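# Slide the orange-handled ring along the wire to the green end

## Task

Carry the ring that has an orange handle along the wire until it hangs on the green part at the far end. The thin grey stretch of wire must never be touched by anything, the ring included; a single contact fails the goal at once. At the end the ring has to stay there with no help from the robot, so the gripper must release it and back away. Nothing may be pushed or knocked off the table.

## Robot and tools

Robot: one six-joint arm with a two-finger gripper. Joints in column order: J1 waist, J2 shoulder, J3 elbow, J4 forearm roll, J5 wrist pitch, J6 wrist roll. The base may be slightly tilted relative to the table.

Scene frame: origin on the table surface straight below the arm base, +z up, and +y to the left when facing along +x. Distances in metres. The reported gripper pose is end_effector_position plus end_effector_quat_wxyz. That position is the spot between the finger pads when closed; it can be off, more so when the arm is stretched far. The fingers point along the gripper's own +z and open and close along its y. Closed fingertips extend about 33 mm past that point, fully open ones about 9 mm. Closing pushes the tips roughly 24 mm further out from the arm, so keep that margin above any surface.

Tool execute_actions, argument actions: a list holding at most one item, or empty.
- Empty list: no command, just returns the current state.
- Motion item: {"rows": [[9 numbers], ...], "steps": n}. One list of 9 numbers per control step (1/30 s), 1 to 15 rows, steps 1 to 15 (default 15). If there are fewer rows than steps, the final row is reused. Each row: six absolute joint target angles in radians (J1..J6, the same form as the Joint positions line), then gripper position, force_limit, speed, each scaled to [-1, 1]. These are targets, not offsets.
- Wait item: {"steps": n} with no rows, n up to 300; it returns when n steps have elapsed since the previous result, counting time spent composing the reply.
- Optional pictures: true/false; images are included by default.
A refused call sends nothing to the robot.

Joint ranges (rad): waist -3.491 to 3.491, shoulder -3.140 to 3.140, elbow -1.187 to 4.328, forearm roll -3.316 to 3.316, wrist pitch -3.140 to 3.140, wrist roll -3.927 to 3.927. A target more than 0.010 past an end, and further out than the joint's last reported angle, is refused. True ends may differ from these by up to 0.010; a target beyond the true end is cut to it and the result notes "joint sent to its limit" (possibly about an earlier action still running). Absence of that note does not prove more room.

Motion limits: target speed at most 2.62 rad/s for waist and shoulder, 3.14 for elbow, 3.93 for the wrist joints, with 0.5 s to accelerate from rest; all joints are slowed together so they finish together. Each step the target is clamped to within 0.805 rad (waist, shoulder), 0.966 (elbow) or 1.21 (wrist joints) of the measured angle, and if the targets would put the gripper over 70 mm from its measured spot, all are pulled back proportionally. So large moves need several calls. Between calls the arm keeps heading to the last row sent until it has nearly stopped moving or a step was HELD.

Gripper numbers: position +1 is fully open (140 mm), pads touch near -0.8, and -1 closes until blocked. force_limit roughly 14 N at -1, 60 N at 0, 107 N at +1 (for parts up to 40 mm wide). speed roughly 30 mm/s at -1, 140 at 0, 250 at +1. To grasp, send position -1 and confirm object_status 2. object_status codes: 0 moving, 1 blocked while opening, 2 blocked while closing, 3 reached the requested position or pads met (a thin item may still be held). Stopped fingers hold until position changes by at least 0.01 or the object shifts or is lost. A new force_limit only applies with a changed position (e.g. toggle -1 and -0.98) or once the object yields. position_measured is in counts, nonlinear: 3 fully open, 230 pads touching.

Result lines: Joint positions and Joint velocities (rad, rad/s, column order); state pose; Flange force, the external force at the gripper including any held weight, noisy, worst during acceleration or right after a sudden stop, "no reading" when unavailable; "joint command not followed" means a clearance check changed or blocked targets (mount blocks and posts count as arm); HELD marks steps where your row was partly or wholly not sent; MOTOR HOT warns of heating from holding loads, and OVER-TEMPERATURE FAULT means the brakes engaged to cool.

Faults: contact torque reaching a joint load limit (150 N m for waist, shoulder, elbow; 37.6 for the three wrist joints, held weight included), or any outside force of 150 N on the arm, tool or payload, halts the arm for 10 s, drops the rest of the call, and makes the arm yield. Avoid these, along with drops, slips, slams, hard impacts and strong pushes. Loose items may occasionally get a brief shove from outside.

Tool zoom_image: camera (cam_head_left, cam_head_right, cam_high, cam_low, cam_wrist, each 504x504) and region [x0, y0, x1, y1] in that camera's pixels from the top-left, at most 504 by 504; it gives a closer look at the latest image.

Replying with no tool call ends everything.

Suggested order: look, open the gripper, approach the orange handle without nearing the grey wire, grip and check status 2, move the ring along the wire's path keeping clear of the grey section, set it on the green part, open, retreat, confirm it stays, then finish.

Each tool is called after ">>>" by a JSON object that holds its "api" and its "payload".

## Session

>>> {"api": "execute_actions", "payload": {"actions": []}}

Scene clock: 0.00 s of 4900.00 s.
end_effector_position=(+0.5332, -0.1087, +0.3729) position_measured=3 object_status=3 end_effector_quat_wxyz=(-0.063, +0.997, -0.029, +0.045)
Joint positions: [-0.084  0.226  0.484 -0.13  -1.747  1.532]
Joint velocities: [ 0.002 -0.    -0.    -0.002  0.    -0.   ]
Flange force (N, the push that the arm receives, along the gripper's own x y z axes): no reading

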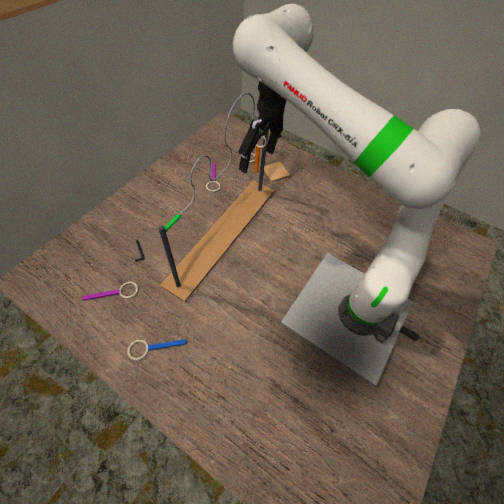

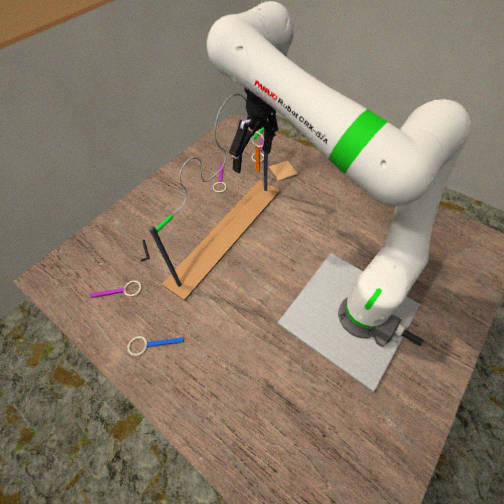

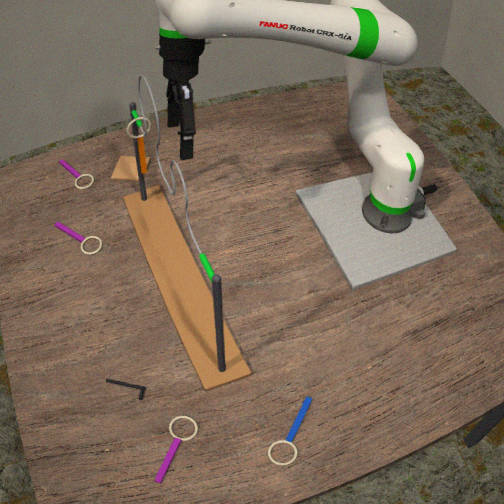

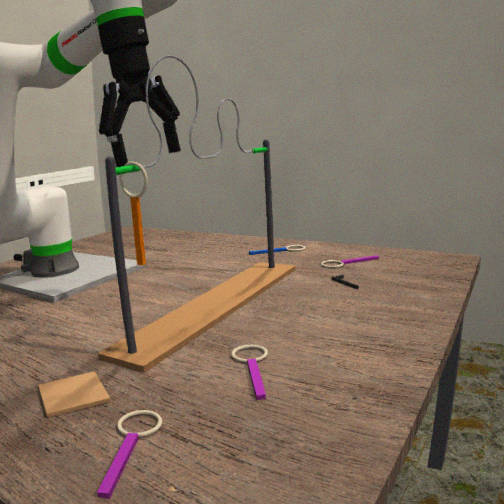

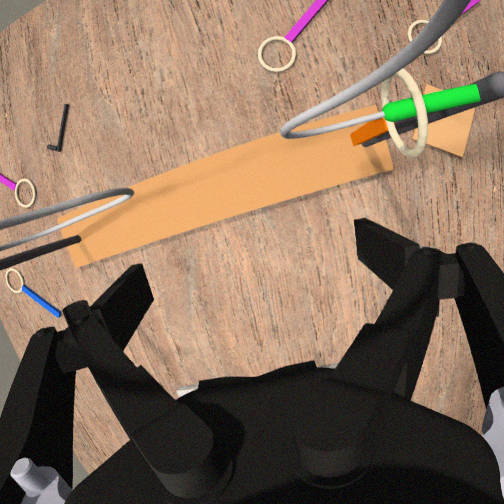

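>>> {"api": "zoom_image", "payload": {"camera": "cam_low", "region": [90, 40, 290, 240]}}

>>> {"api": "zoom_image", "payload": {"camera": "cam_high", "region": [90, 60, 270, 240]}}

>>> {"api": "zoom_image", "payload": {"camera": "cam_head_left", "region": [130, 70, 310, 250]}}

Region (90, 40, 290, 240) of cam_low's 504x504 image, scaled by 2.520, with more detail than that image has.

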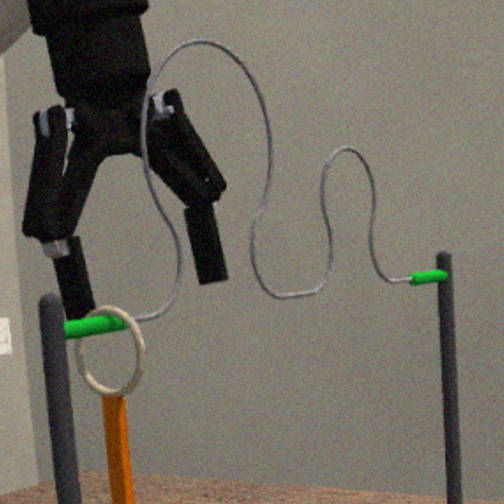

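Region (90, 60, 270, 240) of cam_high's 504x504 image, scaled by 2.800, with more detail than that image has.

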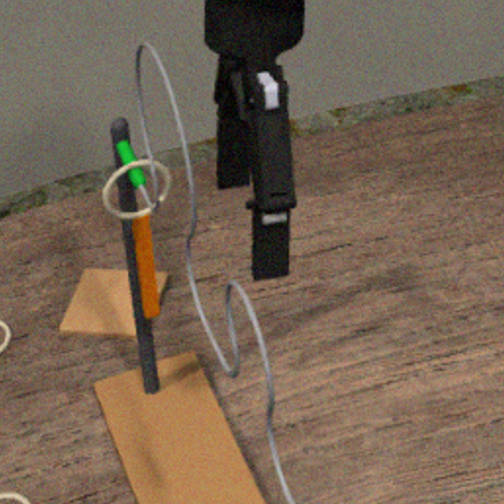

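Region (130, 70, 310, 250) of cam_head_left's 504x504 image, scaled by 2.800, with more detail than that image has.

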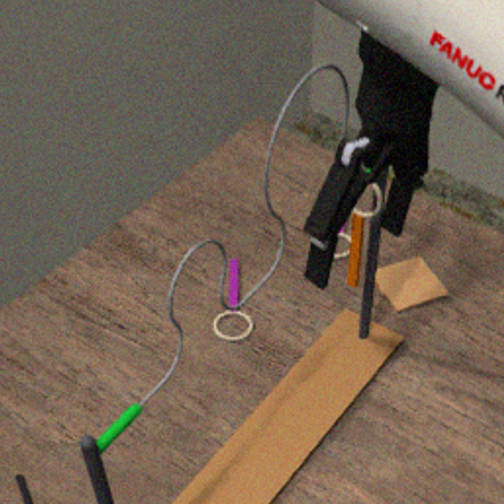

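>>> {"api": "execute_actions", "payload": {"actions": [{"rows": [[-0.06, -0.35, 0.15, -0.08, -1.8, 1.4, 1, 0, 0]], "steps": 15}], "pictures": false}}

>>> {"api": "execute_actions", "payload": {"actions": [{"rows": [[-0.06, -0.35, 0.15, -0.08, -1.8, 1.4, 1, 0, 0]], "steps": 8}], "pictures": false}}

>>> {"api": "execute_actions", "payload": {"actions": [{"rows": [[0.075, -1.192, -0.576, 0, -0.616, -1.571, 1, 0, 0]], "steps": 15}], "pictures": false}}

>>> {"api": "execute_actions", "payload": {"actions": [{"steps": 45}]}}

Scene clock: 120.50 s of 4900.00 s.
end_effector_position=(+0.4012, -0.1080, +0.4519) position_measured=3 object_status=3 end_effector_quat_wxyz=(-0.051, +0.991, -0.063, +0.105)
Joint positions: [-0.068 -0.154  0.264 -0.097 -1.782  1.445]
Joint velocities: [ 0.043 -1.003 -0.581  0.087 -0.091 -0.228]
Flange force (N, the push that the arm receives, along the gripper's own x y z axes): [1.6 4.1 -0.2]
Steps of this call (steps 1 to 90: nothing new was sent; then 117.00 s passed at rest; steps 91 to 105: all 15 steps of this action). Readings (joint positions | what the end effector reports):
91: [-0.084 0.225 0.484 -0.130 -1.747 1.532] | position_measured=3 object_status=3
92: [-0.084 0.221 0.481 -0.130 -1.747 1.531] | position_measured=3 object_status=3
94: [-0.083 0.195 0.466 -0.127 -1.750 1.525] | position_measured=3 object_status=3
98: [-0.078 0.078 0.399 -0.117 -1.761 1.498] | position_measured=3 object_status=3
105: the state above

Scene clock: 120.77 s of 4900.00 s.
end_effector_position=(+0.3317, -0.1091, +0.4702) position_measured=3 object_status=3 end_effector_quat_wxyz=(-0.047, +0.986, -0.081, +0.135)
Joint positions: [-0.06  -0.348  0.152 -0.08  -1.8    1.401]
Joint velocities: [ 0.006 -0.133 -0.078  0.009 -0.012 -0.031]
Flange force (N, the push that the arm receives, along the gripper's own x y z axes): [-31.8 -0.2 1.2]
Steps of this call (steps 1 to 8: all 8 steps of this action). Readings (joint positions | what the end effector reports):
1: [-0.067 -0.189 0.244 -0.094 -1.785 1.437] | position_measured=3 object_status=3
2: [-0.065 -0.223 0.224 -0.091 -1.788 1.429] | position_measured=3 object_status=3
4: [-0.063 -0.285 0.188 -0.086 -1.794 1.415] | position_measured=3 object_status=3
8: the state above

Scene clock: 121.27 s of 4900.00 s.
end_effector_position=(+0.3680, -0.0984, +0.5444) position_measured=3 object_status=3 end_effector_quat_wxyz=(-0.266, +0.772, -0.408, +0.409)
Joint positions: [ 0.017 -0.829 -0.267 -0.034 -1.122  0.54 ]
Joint velocities: [ 0.184 -1.149 -0.979  0.108  1.588 -3.11 ]
Flange force (N, the push that the arm receives, along the gripper's own x y z axes): no reading
Steps of this call (steps 1 to 15: all 15 steps of this action). Readings (joint positions | what the end effector reports):
1: [-0.060 -0.351 0.150 -0.080 -1.799 1.399] | position_measured=3 object_status=3
2: [-0.059 -0.355 0.145 -0.080 -1.792 1.392] | position_measured=3 object_status=3
4: [-0.055 -0.382 0.121 -0.077 -1.753 1.352] | position_measured=3 object_status=3
8: [-0.034 -0.506 0.011 -0.065 -1.575 1.167] | position_measured=3 object_status=3
15: the state above

Scene clock: 122.77 s of 4900.00 s.
end_effector_position=(+0.3345, -0.0921, +0.6307) position_measured=3 object_status=3 end_effector_quat_wxyz=(+0.709, -0.040, +0.703, +0.039)
Joint positions: [ 0.075 -1.192 -0.576  0.    -0.616 -1.571]
Joint velocities: [-0.001 -0.001 -0.001 -0.001 -0.     0.   ]
Flange force (N, the push that the arm receives, along the gripper's own x y z axes): no reading
Steps of this call (steps 1 to 45: the robot went on to your last target). Readings (joint positions | what the end effector reports):
1: [0.023 -0.867 -0.299 -0.031 -1.069 0.433] | position_measured=3 object_status=3
2: [0.029 -0.903 -0.329 -0.027 -1.020 0.320] | position_measured=3 object_status=3
4: [0.039 -0.967 -0.384 -0.021 -0.930 0.081] | position_measured=3 object_status=3
8: [0.055 -1.065 -0.467 -0.012 -0.794 -0.421] | position_measured=3 object_status=3
45: the state above
The arm was judged still, so your last target was given up. Only a new action makes it travel on or press farther. Fingers that are still opening or closing keep moving.

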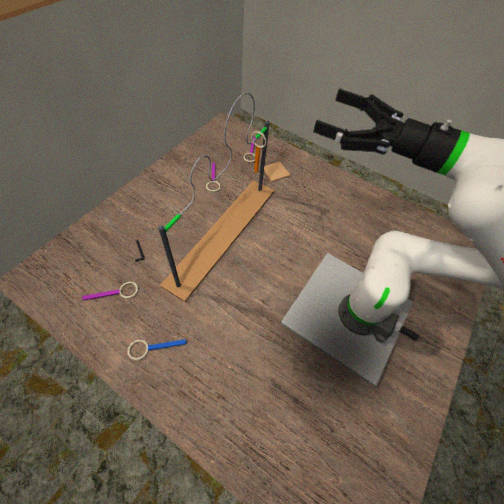

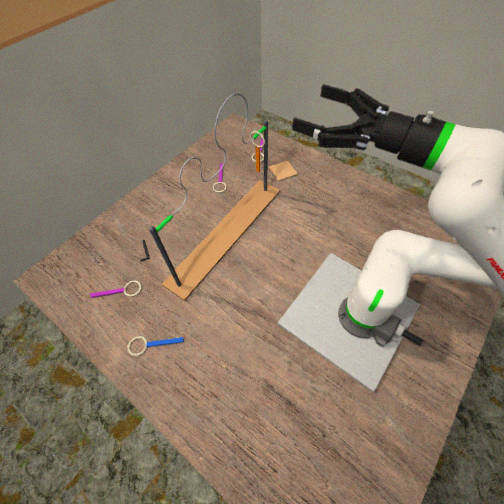

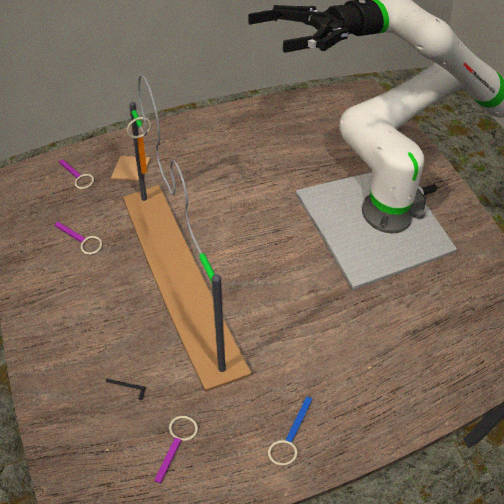

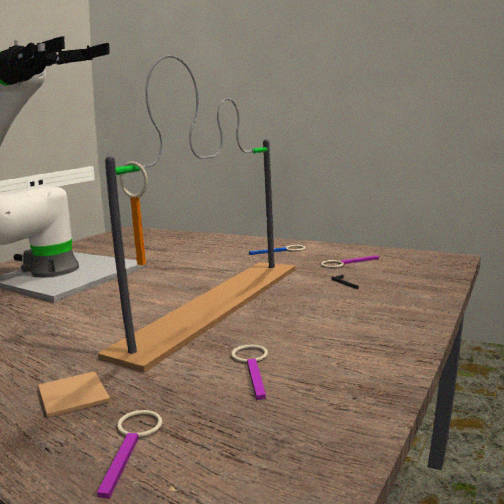

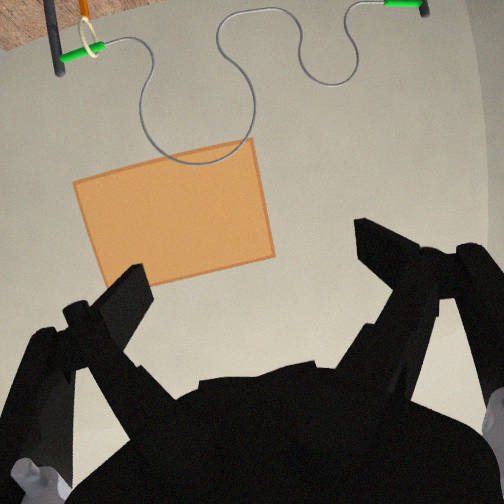

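>>> {"api": "execute_actions", "payload": {"actions": [{"rows": [[0.075, -1.3086, -0.756, 0, -0.7926, -1.38, 1, 0, 0]], "steps": 15}], "pictures": false}}

>>> {"api": "execute_actions", "payload": {"actions": [{"steps": 15}]}}

Scene clock: 147.27 s of 4900.00 s.
end_effector_position=(+0.3255, -0.0934, +0.4780) position_measured=3 object_status=3 end_effector_quat_wxyz=(+0.620, -0.119, +0.775, -0.025)
Joint positions: [ 0.075 -1.309 -0.756  0.    -0.792 -1.38 ]
Joint velocities: [-0.     0.    -0.001 -0.001 -0.002  0.002]
Flange force (N, the push that the arm receives, along the gripper's own x y z axes): no reading
Steps of this call (steps 1 to 90: nothing new was sent; then 21.00 s passed at rest; steps 91 to 105: all 15 steps of this action). Readings (joint positions | what the end effector reports):
91: [0.075 -1.192 -0.577 0.000 -0.616 -1.571] | position_measured=3 object_status=3
92: [0.075 -1.196 -0.582 0.000 -0.622 -1.564] | position_measured=3 object_status=3
94: [0.075 -1.217 -0.614 0.000 -0.653 -1.530] | position_measured=3 object_status=3
98: [0.075 -1.274 -0.703 0.000 -0.740 -1.437] | position_measured=3 object_status=3
105: the state above

Scene clock: 147.77 s of 4900.00 s.
end_effector_position=(+0.3256, -0.0934, +0.4778) position_measured=3 object_status=3 end_effector_quat_wxyz=(+0.620, -0.119, +0.775, -0.025)
Joint positions: [ 0.075 -1.309 -0.756  0.    -0.793 -1.38 ]
Joint velocities: [-0.001  0.     0.001 -0.001  0.     0.   ]
Flange force (N, the push that the arm receives, along the gripper's own x y z axes): no reading
Steps of this call (steps 1 to 15: the robot went on to your last target). Readings (joint positions | what the end effector reports):
1: [0.075 -1.309 -0.756 0.000 -0.792 -1.380] | position_measured=3 object_status=3
2: [0.075 -1.309 -0.756 0.000 -0.793 -1.380] | position_measured=3 object_status=3
4: [0.075 -1.309 -0.756 0.000 -0.793 -1.380] | position_measured=3 object_status=3
8: [0.075 -1.309 -0.756 0.000 -0.793 -1.380] | position_measured=3 object_status=3
15: the state above
The arm was judged still, so your last target was given up. Only a new action makes it travel on or press farther. Fingers that are still opening or closing keep moving.

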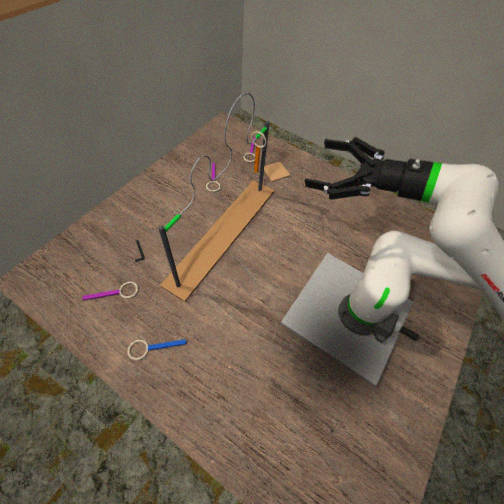

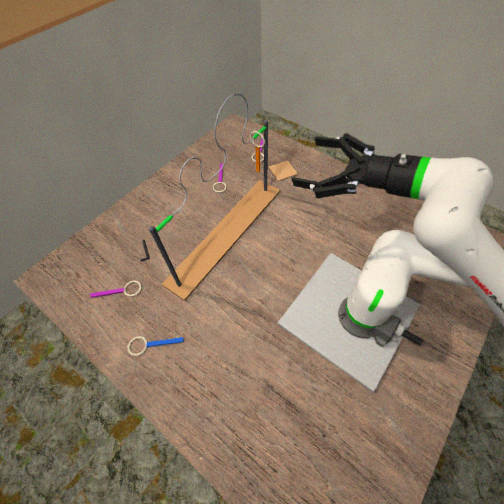

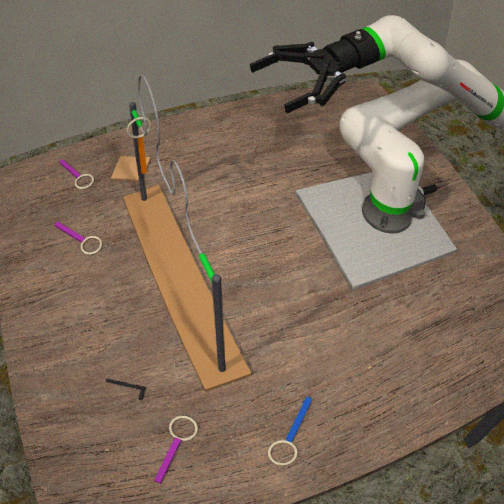

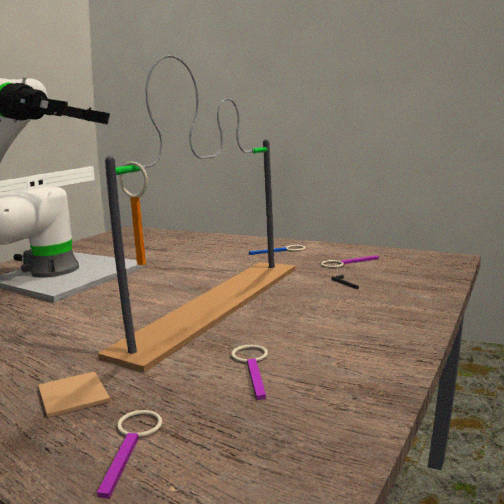

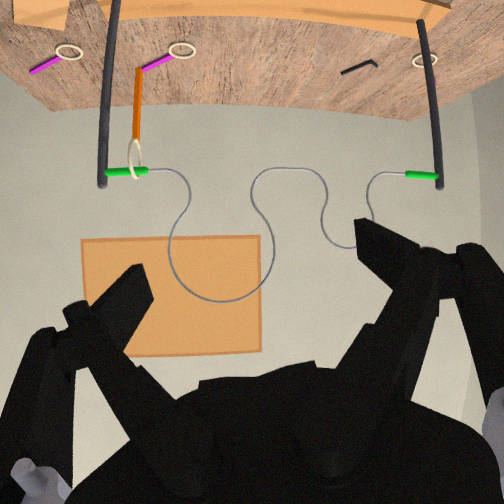

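>>> {"api": "zoom_image", "payload": {"camera": "cam_wrist", "region": [90, 130, 290, 330]}}

>>> {"api": "zoom_image", "payload": {"camera": "cam_wrist", "region": [250, 130, 450, 330]}}

>>> {"api": "zoom_image", "payload": {"camera": "cam_wrist", "region": [80, 0, 220, 200]}}

>>> {"api": "zoom_image", "payload": {"camera": "cam_wrist", "region": [330, 0, 470, 200]}}

Region (90, 130, 290, 330) of cam_wrist's 504x504 image, scaled by 2.520, with more detail than that image has.

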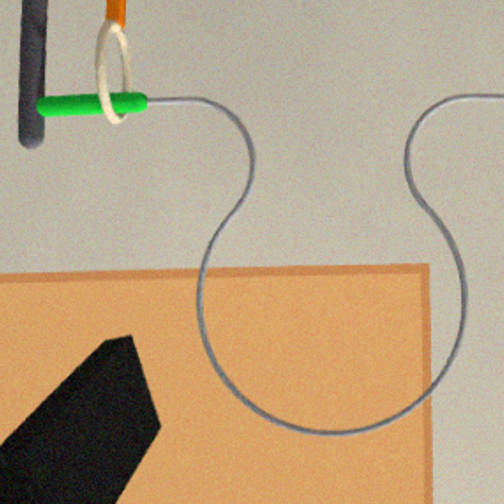

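Region (250, 130, 450, 330) of cam_wrist's 504x504 image, scaled by 2.520, with more detail than that image has.

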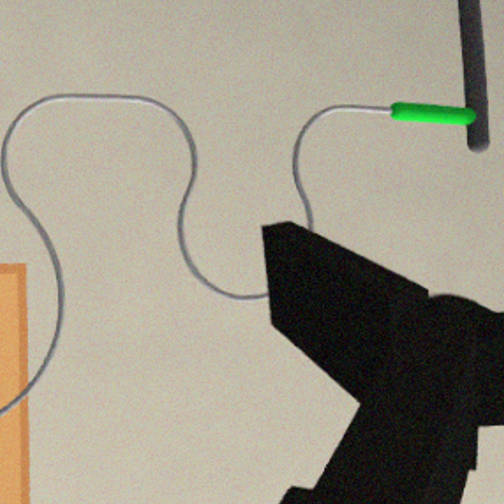

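Region (80, 0, 220, 200) of cam_wrist's 504x504 image, scaled by 2.520, with more detail than that image has; it fills the left 353 columns of this view, and the rest is white.

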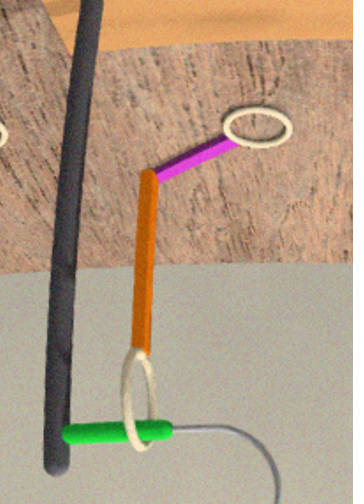

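Region (330, 0, 470, 200) of cam_wrist's 504x504 image, scaled by 2.520, with more detail than that image has; it fills the left 353 columns of this view, and the rest is white.

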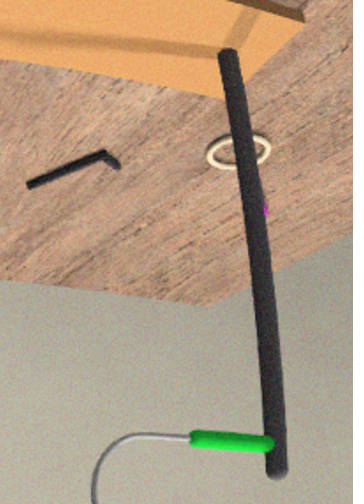

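>>> {"api": "execute_actions", "payload": {"actions": [{"rows": [[0.075, -1.2057, -0.5978, 0, -0.8479, -1.38, 1, 0, 0]], "steps": 15}], "pictures": false}}

>>> {"api": "execute_actions", "payload": {"actions": [{"steps": 10}]}}

>>> {"api": "zoom_image", "payload": {"camera": "cam_wrist", "region": [90, 90, 290, 290]}}

>>> {"api": "zoom_image", "payload": {"camera": "cam_wrist", "region": [250, 90, 450, 290]}}

Scene clock: 235.63 s of 4900.00 s.
end_effector_position=(+0.3251, -0.0933, +0.5377) position_measured=3 object_status=3 end_effector_quat_wxyz=(+0.620, -0.119, +0.775, -0.025)
Joint positions: [ 0.075 -1.206 -0.598 -0.    -0.848 -1.38 ]
Joint velocities: [ 0.001 -0.     0.001  0.001  0.     0.   ]
Flange force (N, the push that the arm receives, along the gripper's own x y z axes): no reading
Steps of this call (steps 1 to 90: nothing new was sent; then 84.37 s passed at rest; steps 91 to 105: all 15 steps of this action). Readings (joint positions | what the end effector reports):
91: [0.075 -1.308 -0.756 -0.000 -0.793 -1.380] | position_measured=3 object_status=3
92: [0.075 -1.305 -0.750 -0.000 -0.795 -1.380] | position_measured=3 object_status=3
94: [0.075 -1.284 -0.718 -0.000 -0.806 -1.380] | position_measured=3 object_status=3
98: [0.075 -1.218 -0.616 -0.000 -0.841 -1.380] | position_measured=3 object_status=3
105: the state above

Scene clock: 235.97 s of 4900.00 s.
end_effector_position=(+0.3251, -0.0934, +0.5378) position_measured=3 object_status=3 end_effector_quat_wxyz=(+0.620, -0.119, +0.775, -0.025)
Joint positions: [ 0.075 -1.206 -0.598 -0.    -0.848 -1.38 ]
Joint velocities: [ 0.002 -0.     0.    -0.002 -0.    -0.   ]
Flange force (N, the push that the arm receives, along the gripper's own x y z axes): no reading
Steps of this call (steps 1 to 10: the robot went on to your last target). Readings (joint positions | what the end effector reports):
1: [0.075 -1.206 -0.598 -0.000 -0.848 -1.380] | position_measured=3 object_status=3
2: [0.075 -1.206 -0.598 -0.000 -0.848 -1.380] | position_measured=3 object_status=3
4: [0.075 -1.206 -0.598 -0.000 -0.848 -1.380] | position_measured=3 object_status=3
8: [0.075 -1.206 -0.598 -0.000 -0.848 -1.380] | position_measured=3 object_status=3
10: the state above

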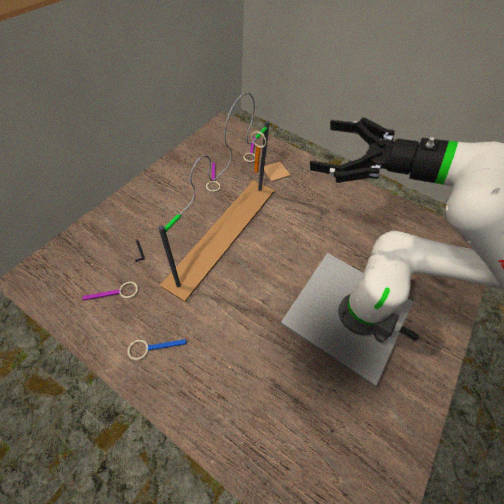

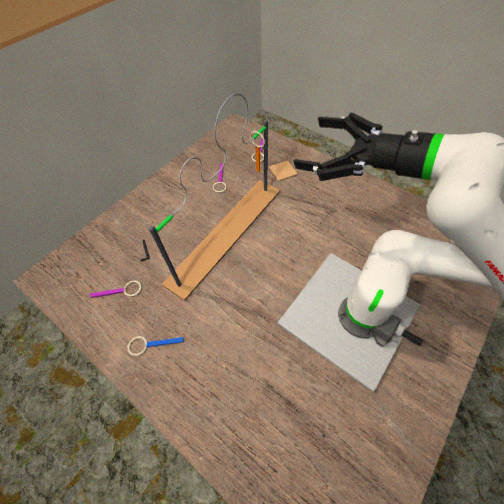

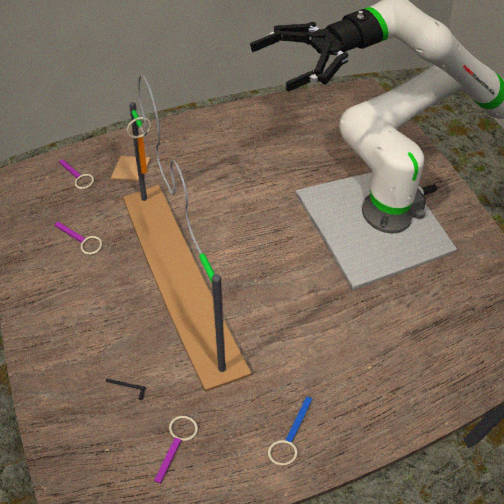

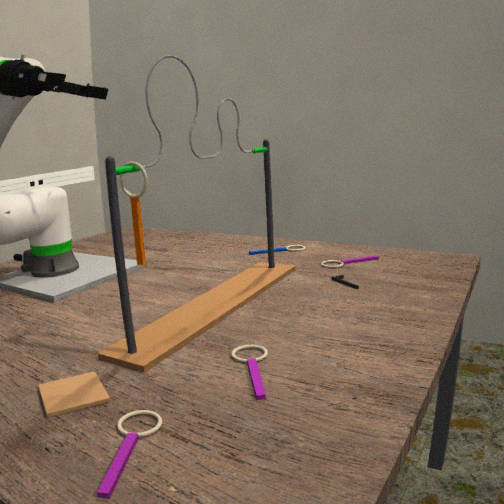

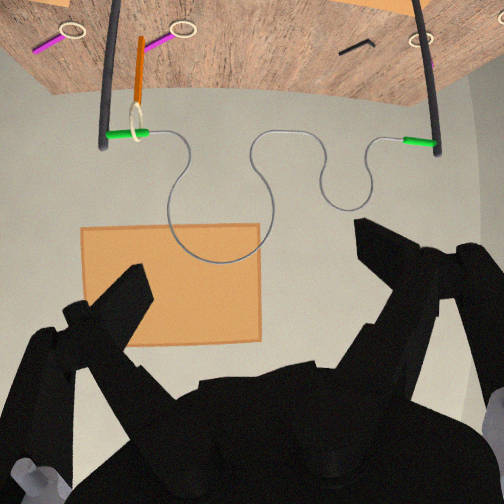

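Region (90, 90, 290, 290) of cam_wrist's 504x504 image, scaled by 2.520, with more detail than that image has.

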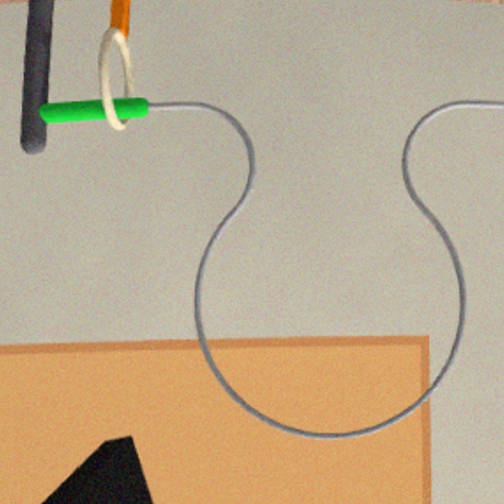

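Region (250, 90, 450, 290) of cam_wrist's 504x504 image, scaled by 2.520, with more detail than that image has.

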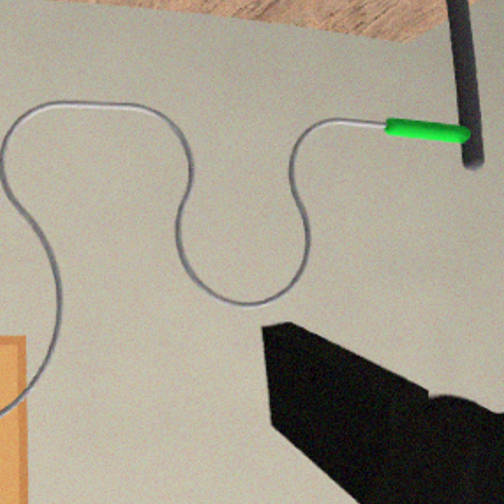

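>>> {"api": "execute_actions", "payload": {"actions": [{"rows": [[-0.258, -1.10, -1.08, 0, -0.05, -0.22, 1, 0, 0]], "steps": 15}], "pictures": false}}

>>> {"api": "execute_actions", "payload": {"actions": [{"rows": [[-0.258, -1.10, -1.08, 0, -0.05, -0.22, 1, 0, 0]], "steps": 6}], "pictures": false}}

>>> {"api": "execute_actions", "payload": {"actions": [{"rows": [[-0.258, 0.605, -1.08, 0, 1.935, -0.22, 1, 0, 0]], "steps": 15}], "pictures": false}}

>>> {"api": "execute_actions", "payload": {"actions": [{"steps": 30}]}}

Scene clock: 356.47 s of 4900.00 s.
end_effector_position=(+0.3816, -0.1655, +0.4678) position_measured=3 object_status=3 end_effector_quat_wxyz=(+0.589, -0.292, +0.683, -0.319)
Joint positions: [-0.129 -1.141 -0.893  0.    -0.36  -0.67 ]
Joint velocities: [-0.577  0.183 -0.832  0.002  1.366  1.993]
Flange force (N, the push that the arm receives, along the gripper's own x y z axes): no reading
Steps of this call (steps 1 to 15: the robot went on to your last target; steps 16 to 90: nothing new was sent; then 117.00 s passed at rest; steps 91 to 105: all 15 steps of this action). Readings (joint positions | what the end effector reports):
91: [0.075 -1.206 -0.598 0.000 -0.847 -1.379] | position_measured=3 object_status=3
92: [0.073 -1.205 -0.601 0.000 -0.842 -1.372] | position_measured=3 object_status=3
94: [0.062 -1.201 -0.617 0.000 -0.815 -1.332] | position_measured=3 object_status=3
98: [0.009 -1.185 -0.694 0.000 -0.688 -1.148] | position_measured=3 object_status=3
105: the state above

Scene clock: 356.67 s of 4900.00 s.
end_effector_position=(+0.3823, -0.2079, +0.4261) position_measured=3 object_status=3 end_effector_quat_wxyz=(+0.519, -0.365, +0.622, -0.460)
Joint positions: [-0.231 -1.109 -1.041  0.    -0.115 -0.314]
Joint velocities: [-0.343  0.107 -0.49   0.001  0.807  1.176]
Flange force (N, the push that the arm receives, along the gripper's own x y z axes): no reading
Steps of this call (steps 1 to 6: all 6 steps of this action). Readings (joint positions | what the end effector reports):
1: [-0.148 -1.135 -0.921 0.000 -0.313 -0.602] | position_measured=3 object_status=3
2: [-0.168 -1.129 -0.949 0.000 -0.267 -0.535] | position_measured=3 object_status=3
4: [-0.203 -1.117 -1.001 0.000 -0.181 -0.410] | position_measured=3 object_status=3
6: the state above

Scene clock: 357.17 s of 4900.00 s.
end_effector_position=(+0.4431, -0.2311, +0.5133) position_measured=3 object_status=3 end_effector_quat_wxyz=(+0.603, -0.281, +0.443, -0.600)
Joint positions: [-0.254 -0.486 -1.074  0.     1.046 -0.222]
Joint velocities: [-0.014  2.433 -0.025 -0.002  3.427  0.007]
Flange force (N, the push that the arm receives, along the gripper's own x y z axes): no reading
Steps of this call (steps 1 to 15: all 15 steps of this action). Readings (joint positions | what the end effector reports):
1: [-0.241 -1.105 -1.056 0.000 -0.089 -0.278] | position_measured=3 object_status=3
2: [-0.248 -1.098 -1.066 0.000 -0.059 -0.251] | position_measured=3 object_status=3
4: [-0.250 -1.068 -1.069 0.000 0.024 -0.223] | position_measured=3 object_status=3
8: [-0.250 -0.938 -1.070 0.000 0.287 -0.222] | position_measured=3 object_status=3
15: the state above

Scene clock: 358.17 s of 4900.00 s.
end_effector_position=(+0.4869, -0.2427, +0.2303) position_measured=3 object_status=3 end_effector_quat_wxyz=(+0.560, -0.326, +0.516, -0.560)
Joint positions: [-0.258  0.605 -1.08  -0.     1.935 -0.22 ]
Joint velocities: [-0.001  0.026 -0.     0.     0.009 -0.   ]
Flange force (N, the push that the arm receives, along the gripper's own x y z axes): [7.5 24.6 -13.4]
Steps of this call (steps 1 to 30: the robot went on to your last target). Readings (joint positions | what the end effector reports):
1: [-0.254 -0.406 -1.075 -0.000 1.158 -0.221] | position_measured=3 object_status=3
2: [-0.255 -0.330 -1.075 -0.000 1.263 -0.221] | position_measured=3 object_status=3
4: [-0.256 -0.198 -1.076 -0.000 1.445 -0.221] | position_measured=3 object_status=3
8: [-0.256 -0.002 -1.077 -0.000 1.706 -0.221] | position_measured=3 object_status=3
30: the state above

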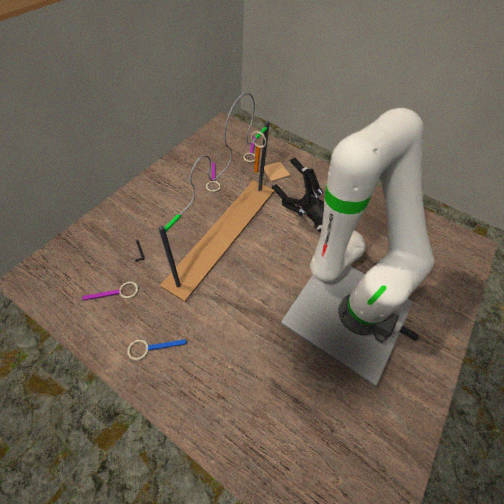

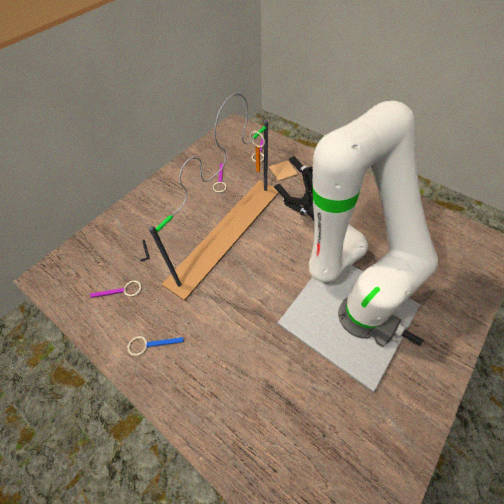

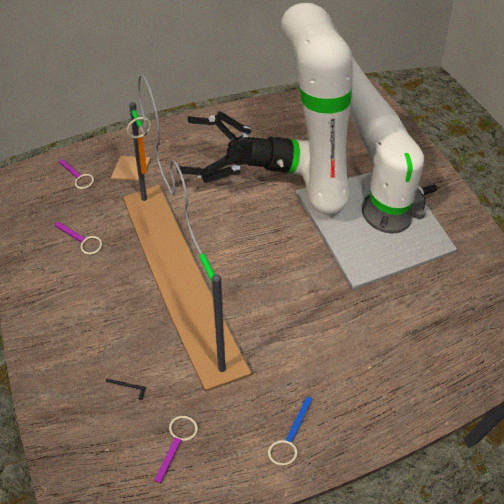

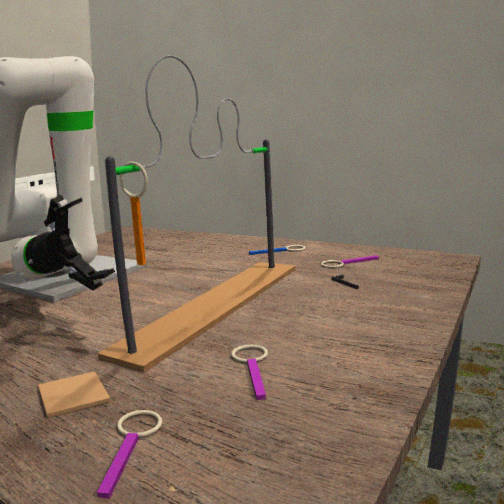

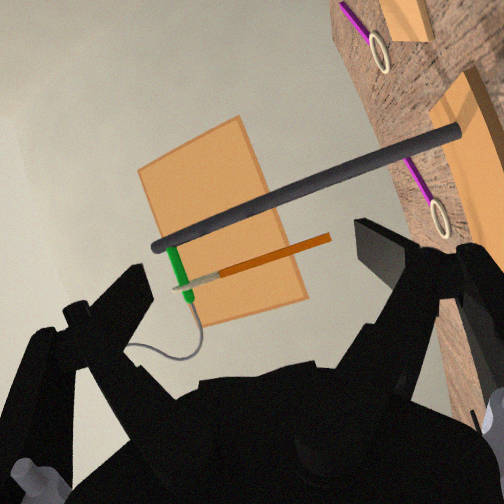

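>>> {"api": "zoom_image", "payload": {"camera": "cam_wrist", "region": [120, 180, 400, 380]}}

>>> {"api": "zoom_image", "payload": {"camera": "cam_high", "region": [110, 90, 260, 210]}}

>>> {"api": "zoom_image", "payload": {"camera": "cam_low", "region": [20, 150, 180, 310]}}

Region (120, 180, 400, 380) of cam_wrist's 504x504 image, scaled by 1.800, with more detail than that image has; it fills the top 360 rows of this view, and the rest is white.

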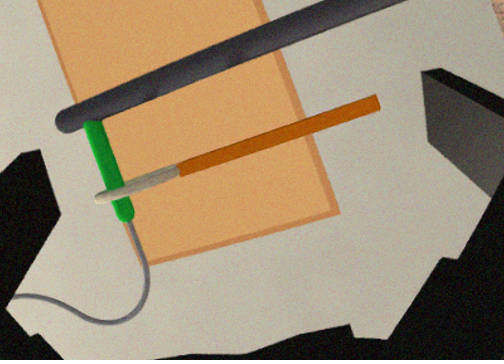

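Region (110, 90, 260, 210) of cam_high's 504x504 image, scaled by 3.360, with more detail than that image has; it fills the top 403 rows of this view, and the rest is white.

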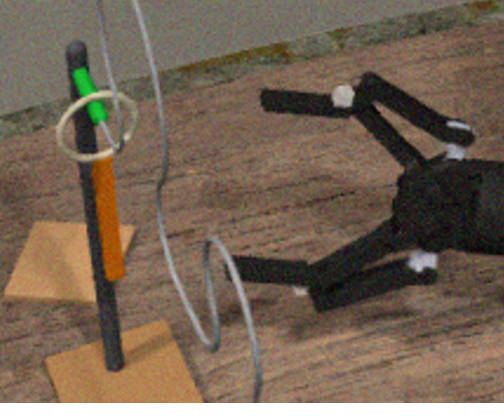

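Region (20, 150, 180, 310) of cam_low's 504x504 image, scaled by 3.150, with more detail than that image has.

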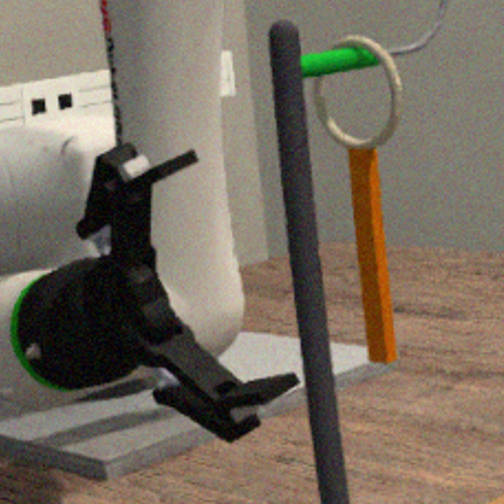

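>>> {"api": "execute_actions", "payload": {"actions": [{"rows": [[-0.2152, 0.6179, -0.9522, 0, 1.8701, -0.22, 1, 0, 0]], "steps": 15}], "pictures": false}}

>>> {"api": "execute_actions", "payload": {"actions": [{"steps": 8}]}}

>>> {"api": "zoom_image", "payload": {"camera": "cam_wrist", "region": [120, 160, 400, 360]}}

>>> {"api": "zoom_image", "payload": {"camera": "cam_high", "region": [110, 90, 230, 210]}}

>>> {"api": "zoom_image", "payload": {"camera": "cam_low", "region": [40, 150, 180, 290]}}

Scene clock: 434.70 s of 4900.00 s.
end_effector_position=(+0.5447, -0.2302, +0.2419) position_measured=3 object_status=3 end_effector_quat_wxyz=(+0.583, -0.327, +0.492, -0.558)
Joint positions: [-0.215  0.618 -0.952  0.     1.87  -0.22 ]
Joint velocities: [ 0.003  0.     0.001 -0.004 -0.    -0.   ]
Flange force (N, the push that the arm receives, along the gripper's own x y z axes): [5.9 -2.4 -4.3]
Steps of this call (steps 1 to 15: the robot went on to your last target; steps 16 to 90: nothing new was sent; then 73.03 s passed at rest; steps 91 to 105: all 15 steps of this action). Readings (joint positions | what the end effector reports):
91: [-0.258 0.605 -1.079 0.000 1.935 -0.220] | position_measured=3 object_status=3
92: [-0.256 0.606 -1.074 0.000 1.932 -0.220] | position_measured=3 object_status=3
94: [-0.246 0.609 -1.042 0.000 1.915 -0.220] | position_measured=3 object_status=3
98: [-0.217 0.617 -0.959 0.000 1.874 -0.220] | position_measured=3 object_status=3
105: the state above

Scene clock: 434.97 s of 4900.00 s.
end_effector_position=(+0.5447, -0.2302, +0.2419) position_measured=3 object_status=3 end_effector_quat_wxyz=(+0.583, -0.327, +0.492, -0.559)
Joint positions: [-0.215  0.618 -0.952 -0.     1.87  -0.22 ]
Joint velocities: [ 0.    -0.     0.     0.002  0.     0.   ]
Flange force (N, the push that the arm receives, along the gripper's own x y z axes): [5.0 -1.0 -5.4]
Steps of this call (steps 1 to 8: the robot went on to your last target). Readings (joint positions | what the end effector reports):
1: [-0.215 0.618 -0.952 0.000 1.870 -0.220] | position_measured=3 object_status=3
2: [-0.215 0.618 -0.952 0.000 1.870 -0.220] | position_measured=3 object_status=3
4: [-0.215 0.618 -0.952 0.000 1.870 -0.220] | position_measured=3 object_status=3
8: the state above

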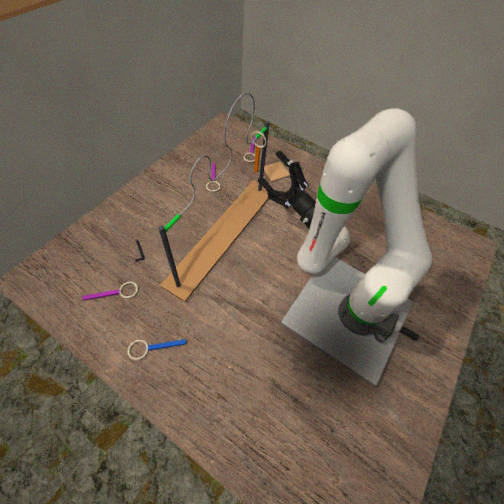

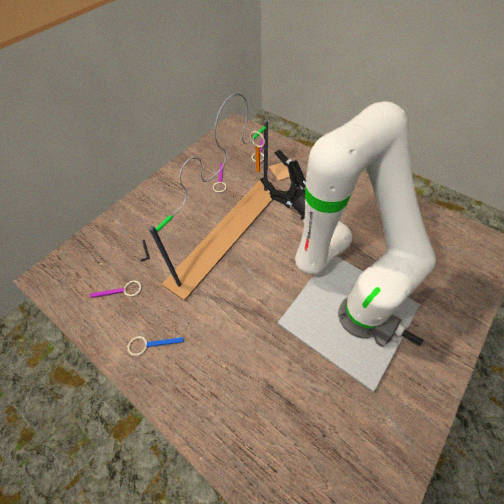

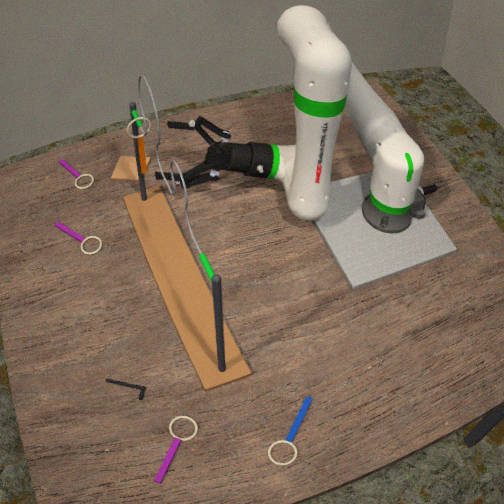

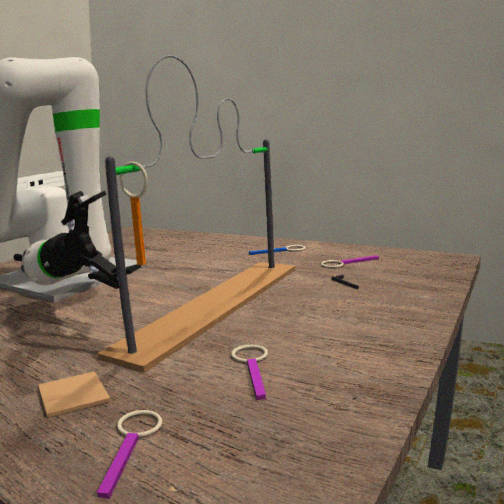

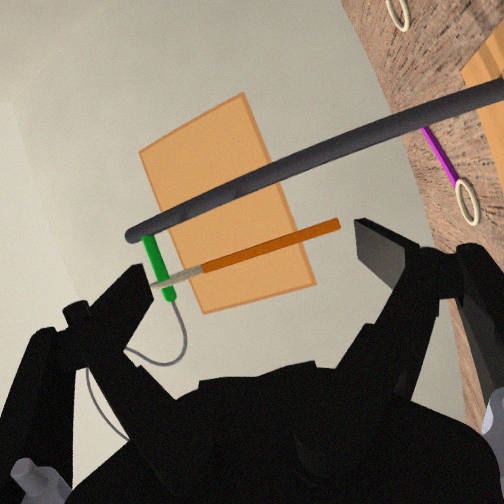

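Region (120, 160, 400, 360) of cam_wrist's 504x504 image, scaled by 1.800, with more detail than that image has; it fills the top 360 rows of this view, and the rest is white.

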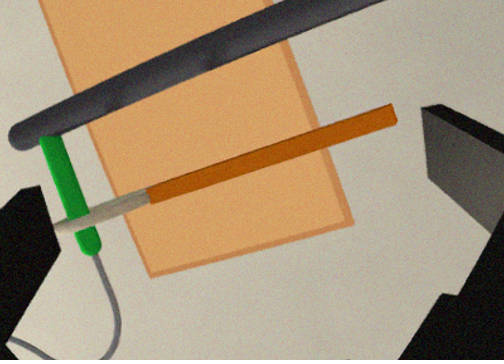

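Region (110, 90, 230, 210) of cam_high's 504x504 image, scaled by 4.200, with more detail than that image has.

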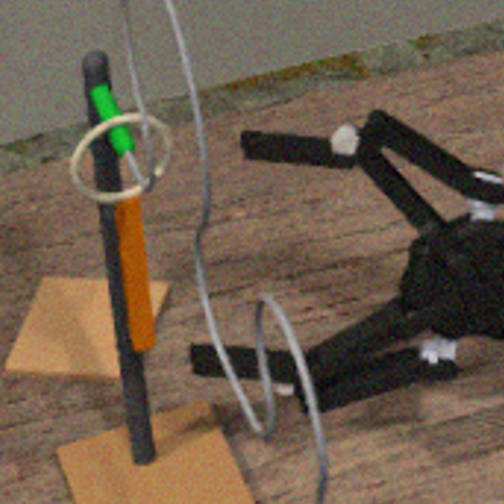

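Region (40, 150, 180, 290) of cam_low's 504x504 image, scaled by 3.600, with more detail than that image has.

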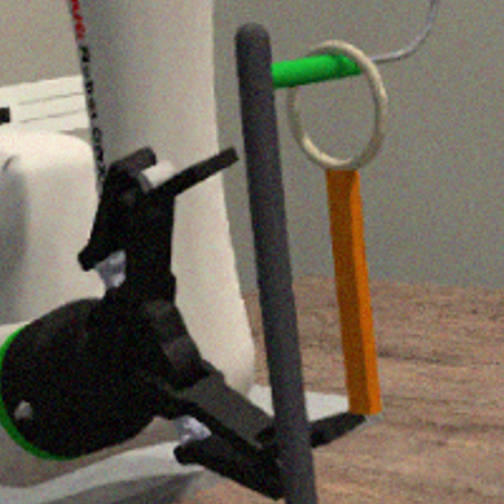

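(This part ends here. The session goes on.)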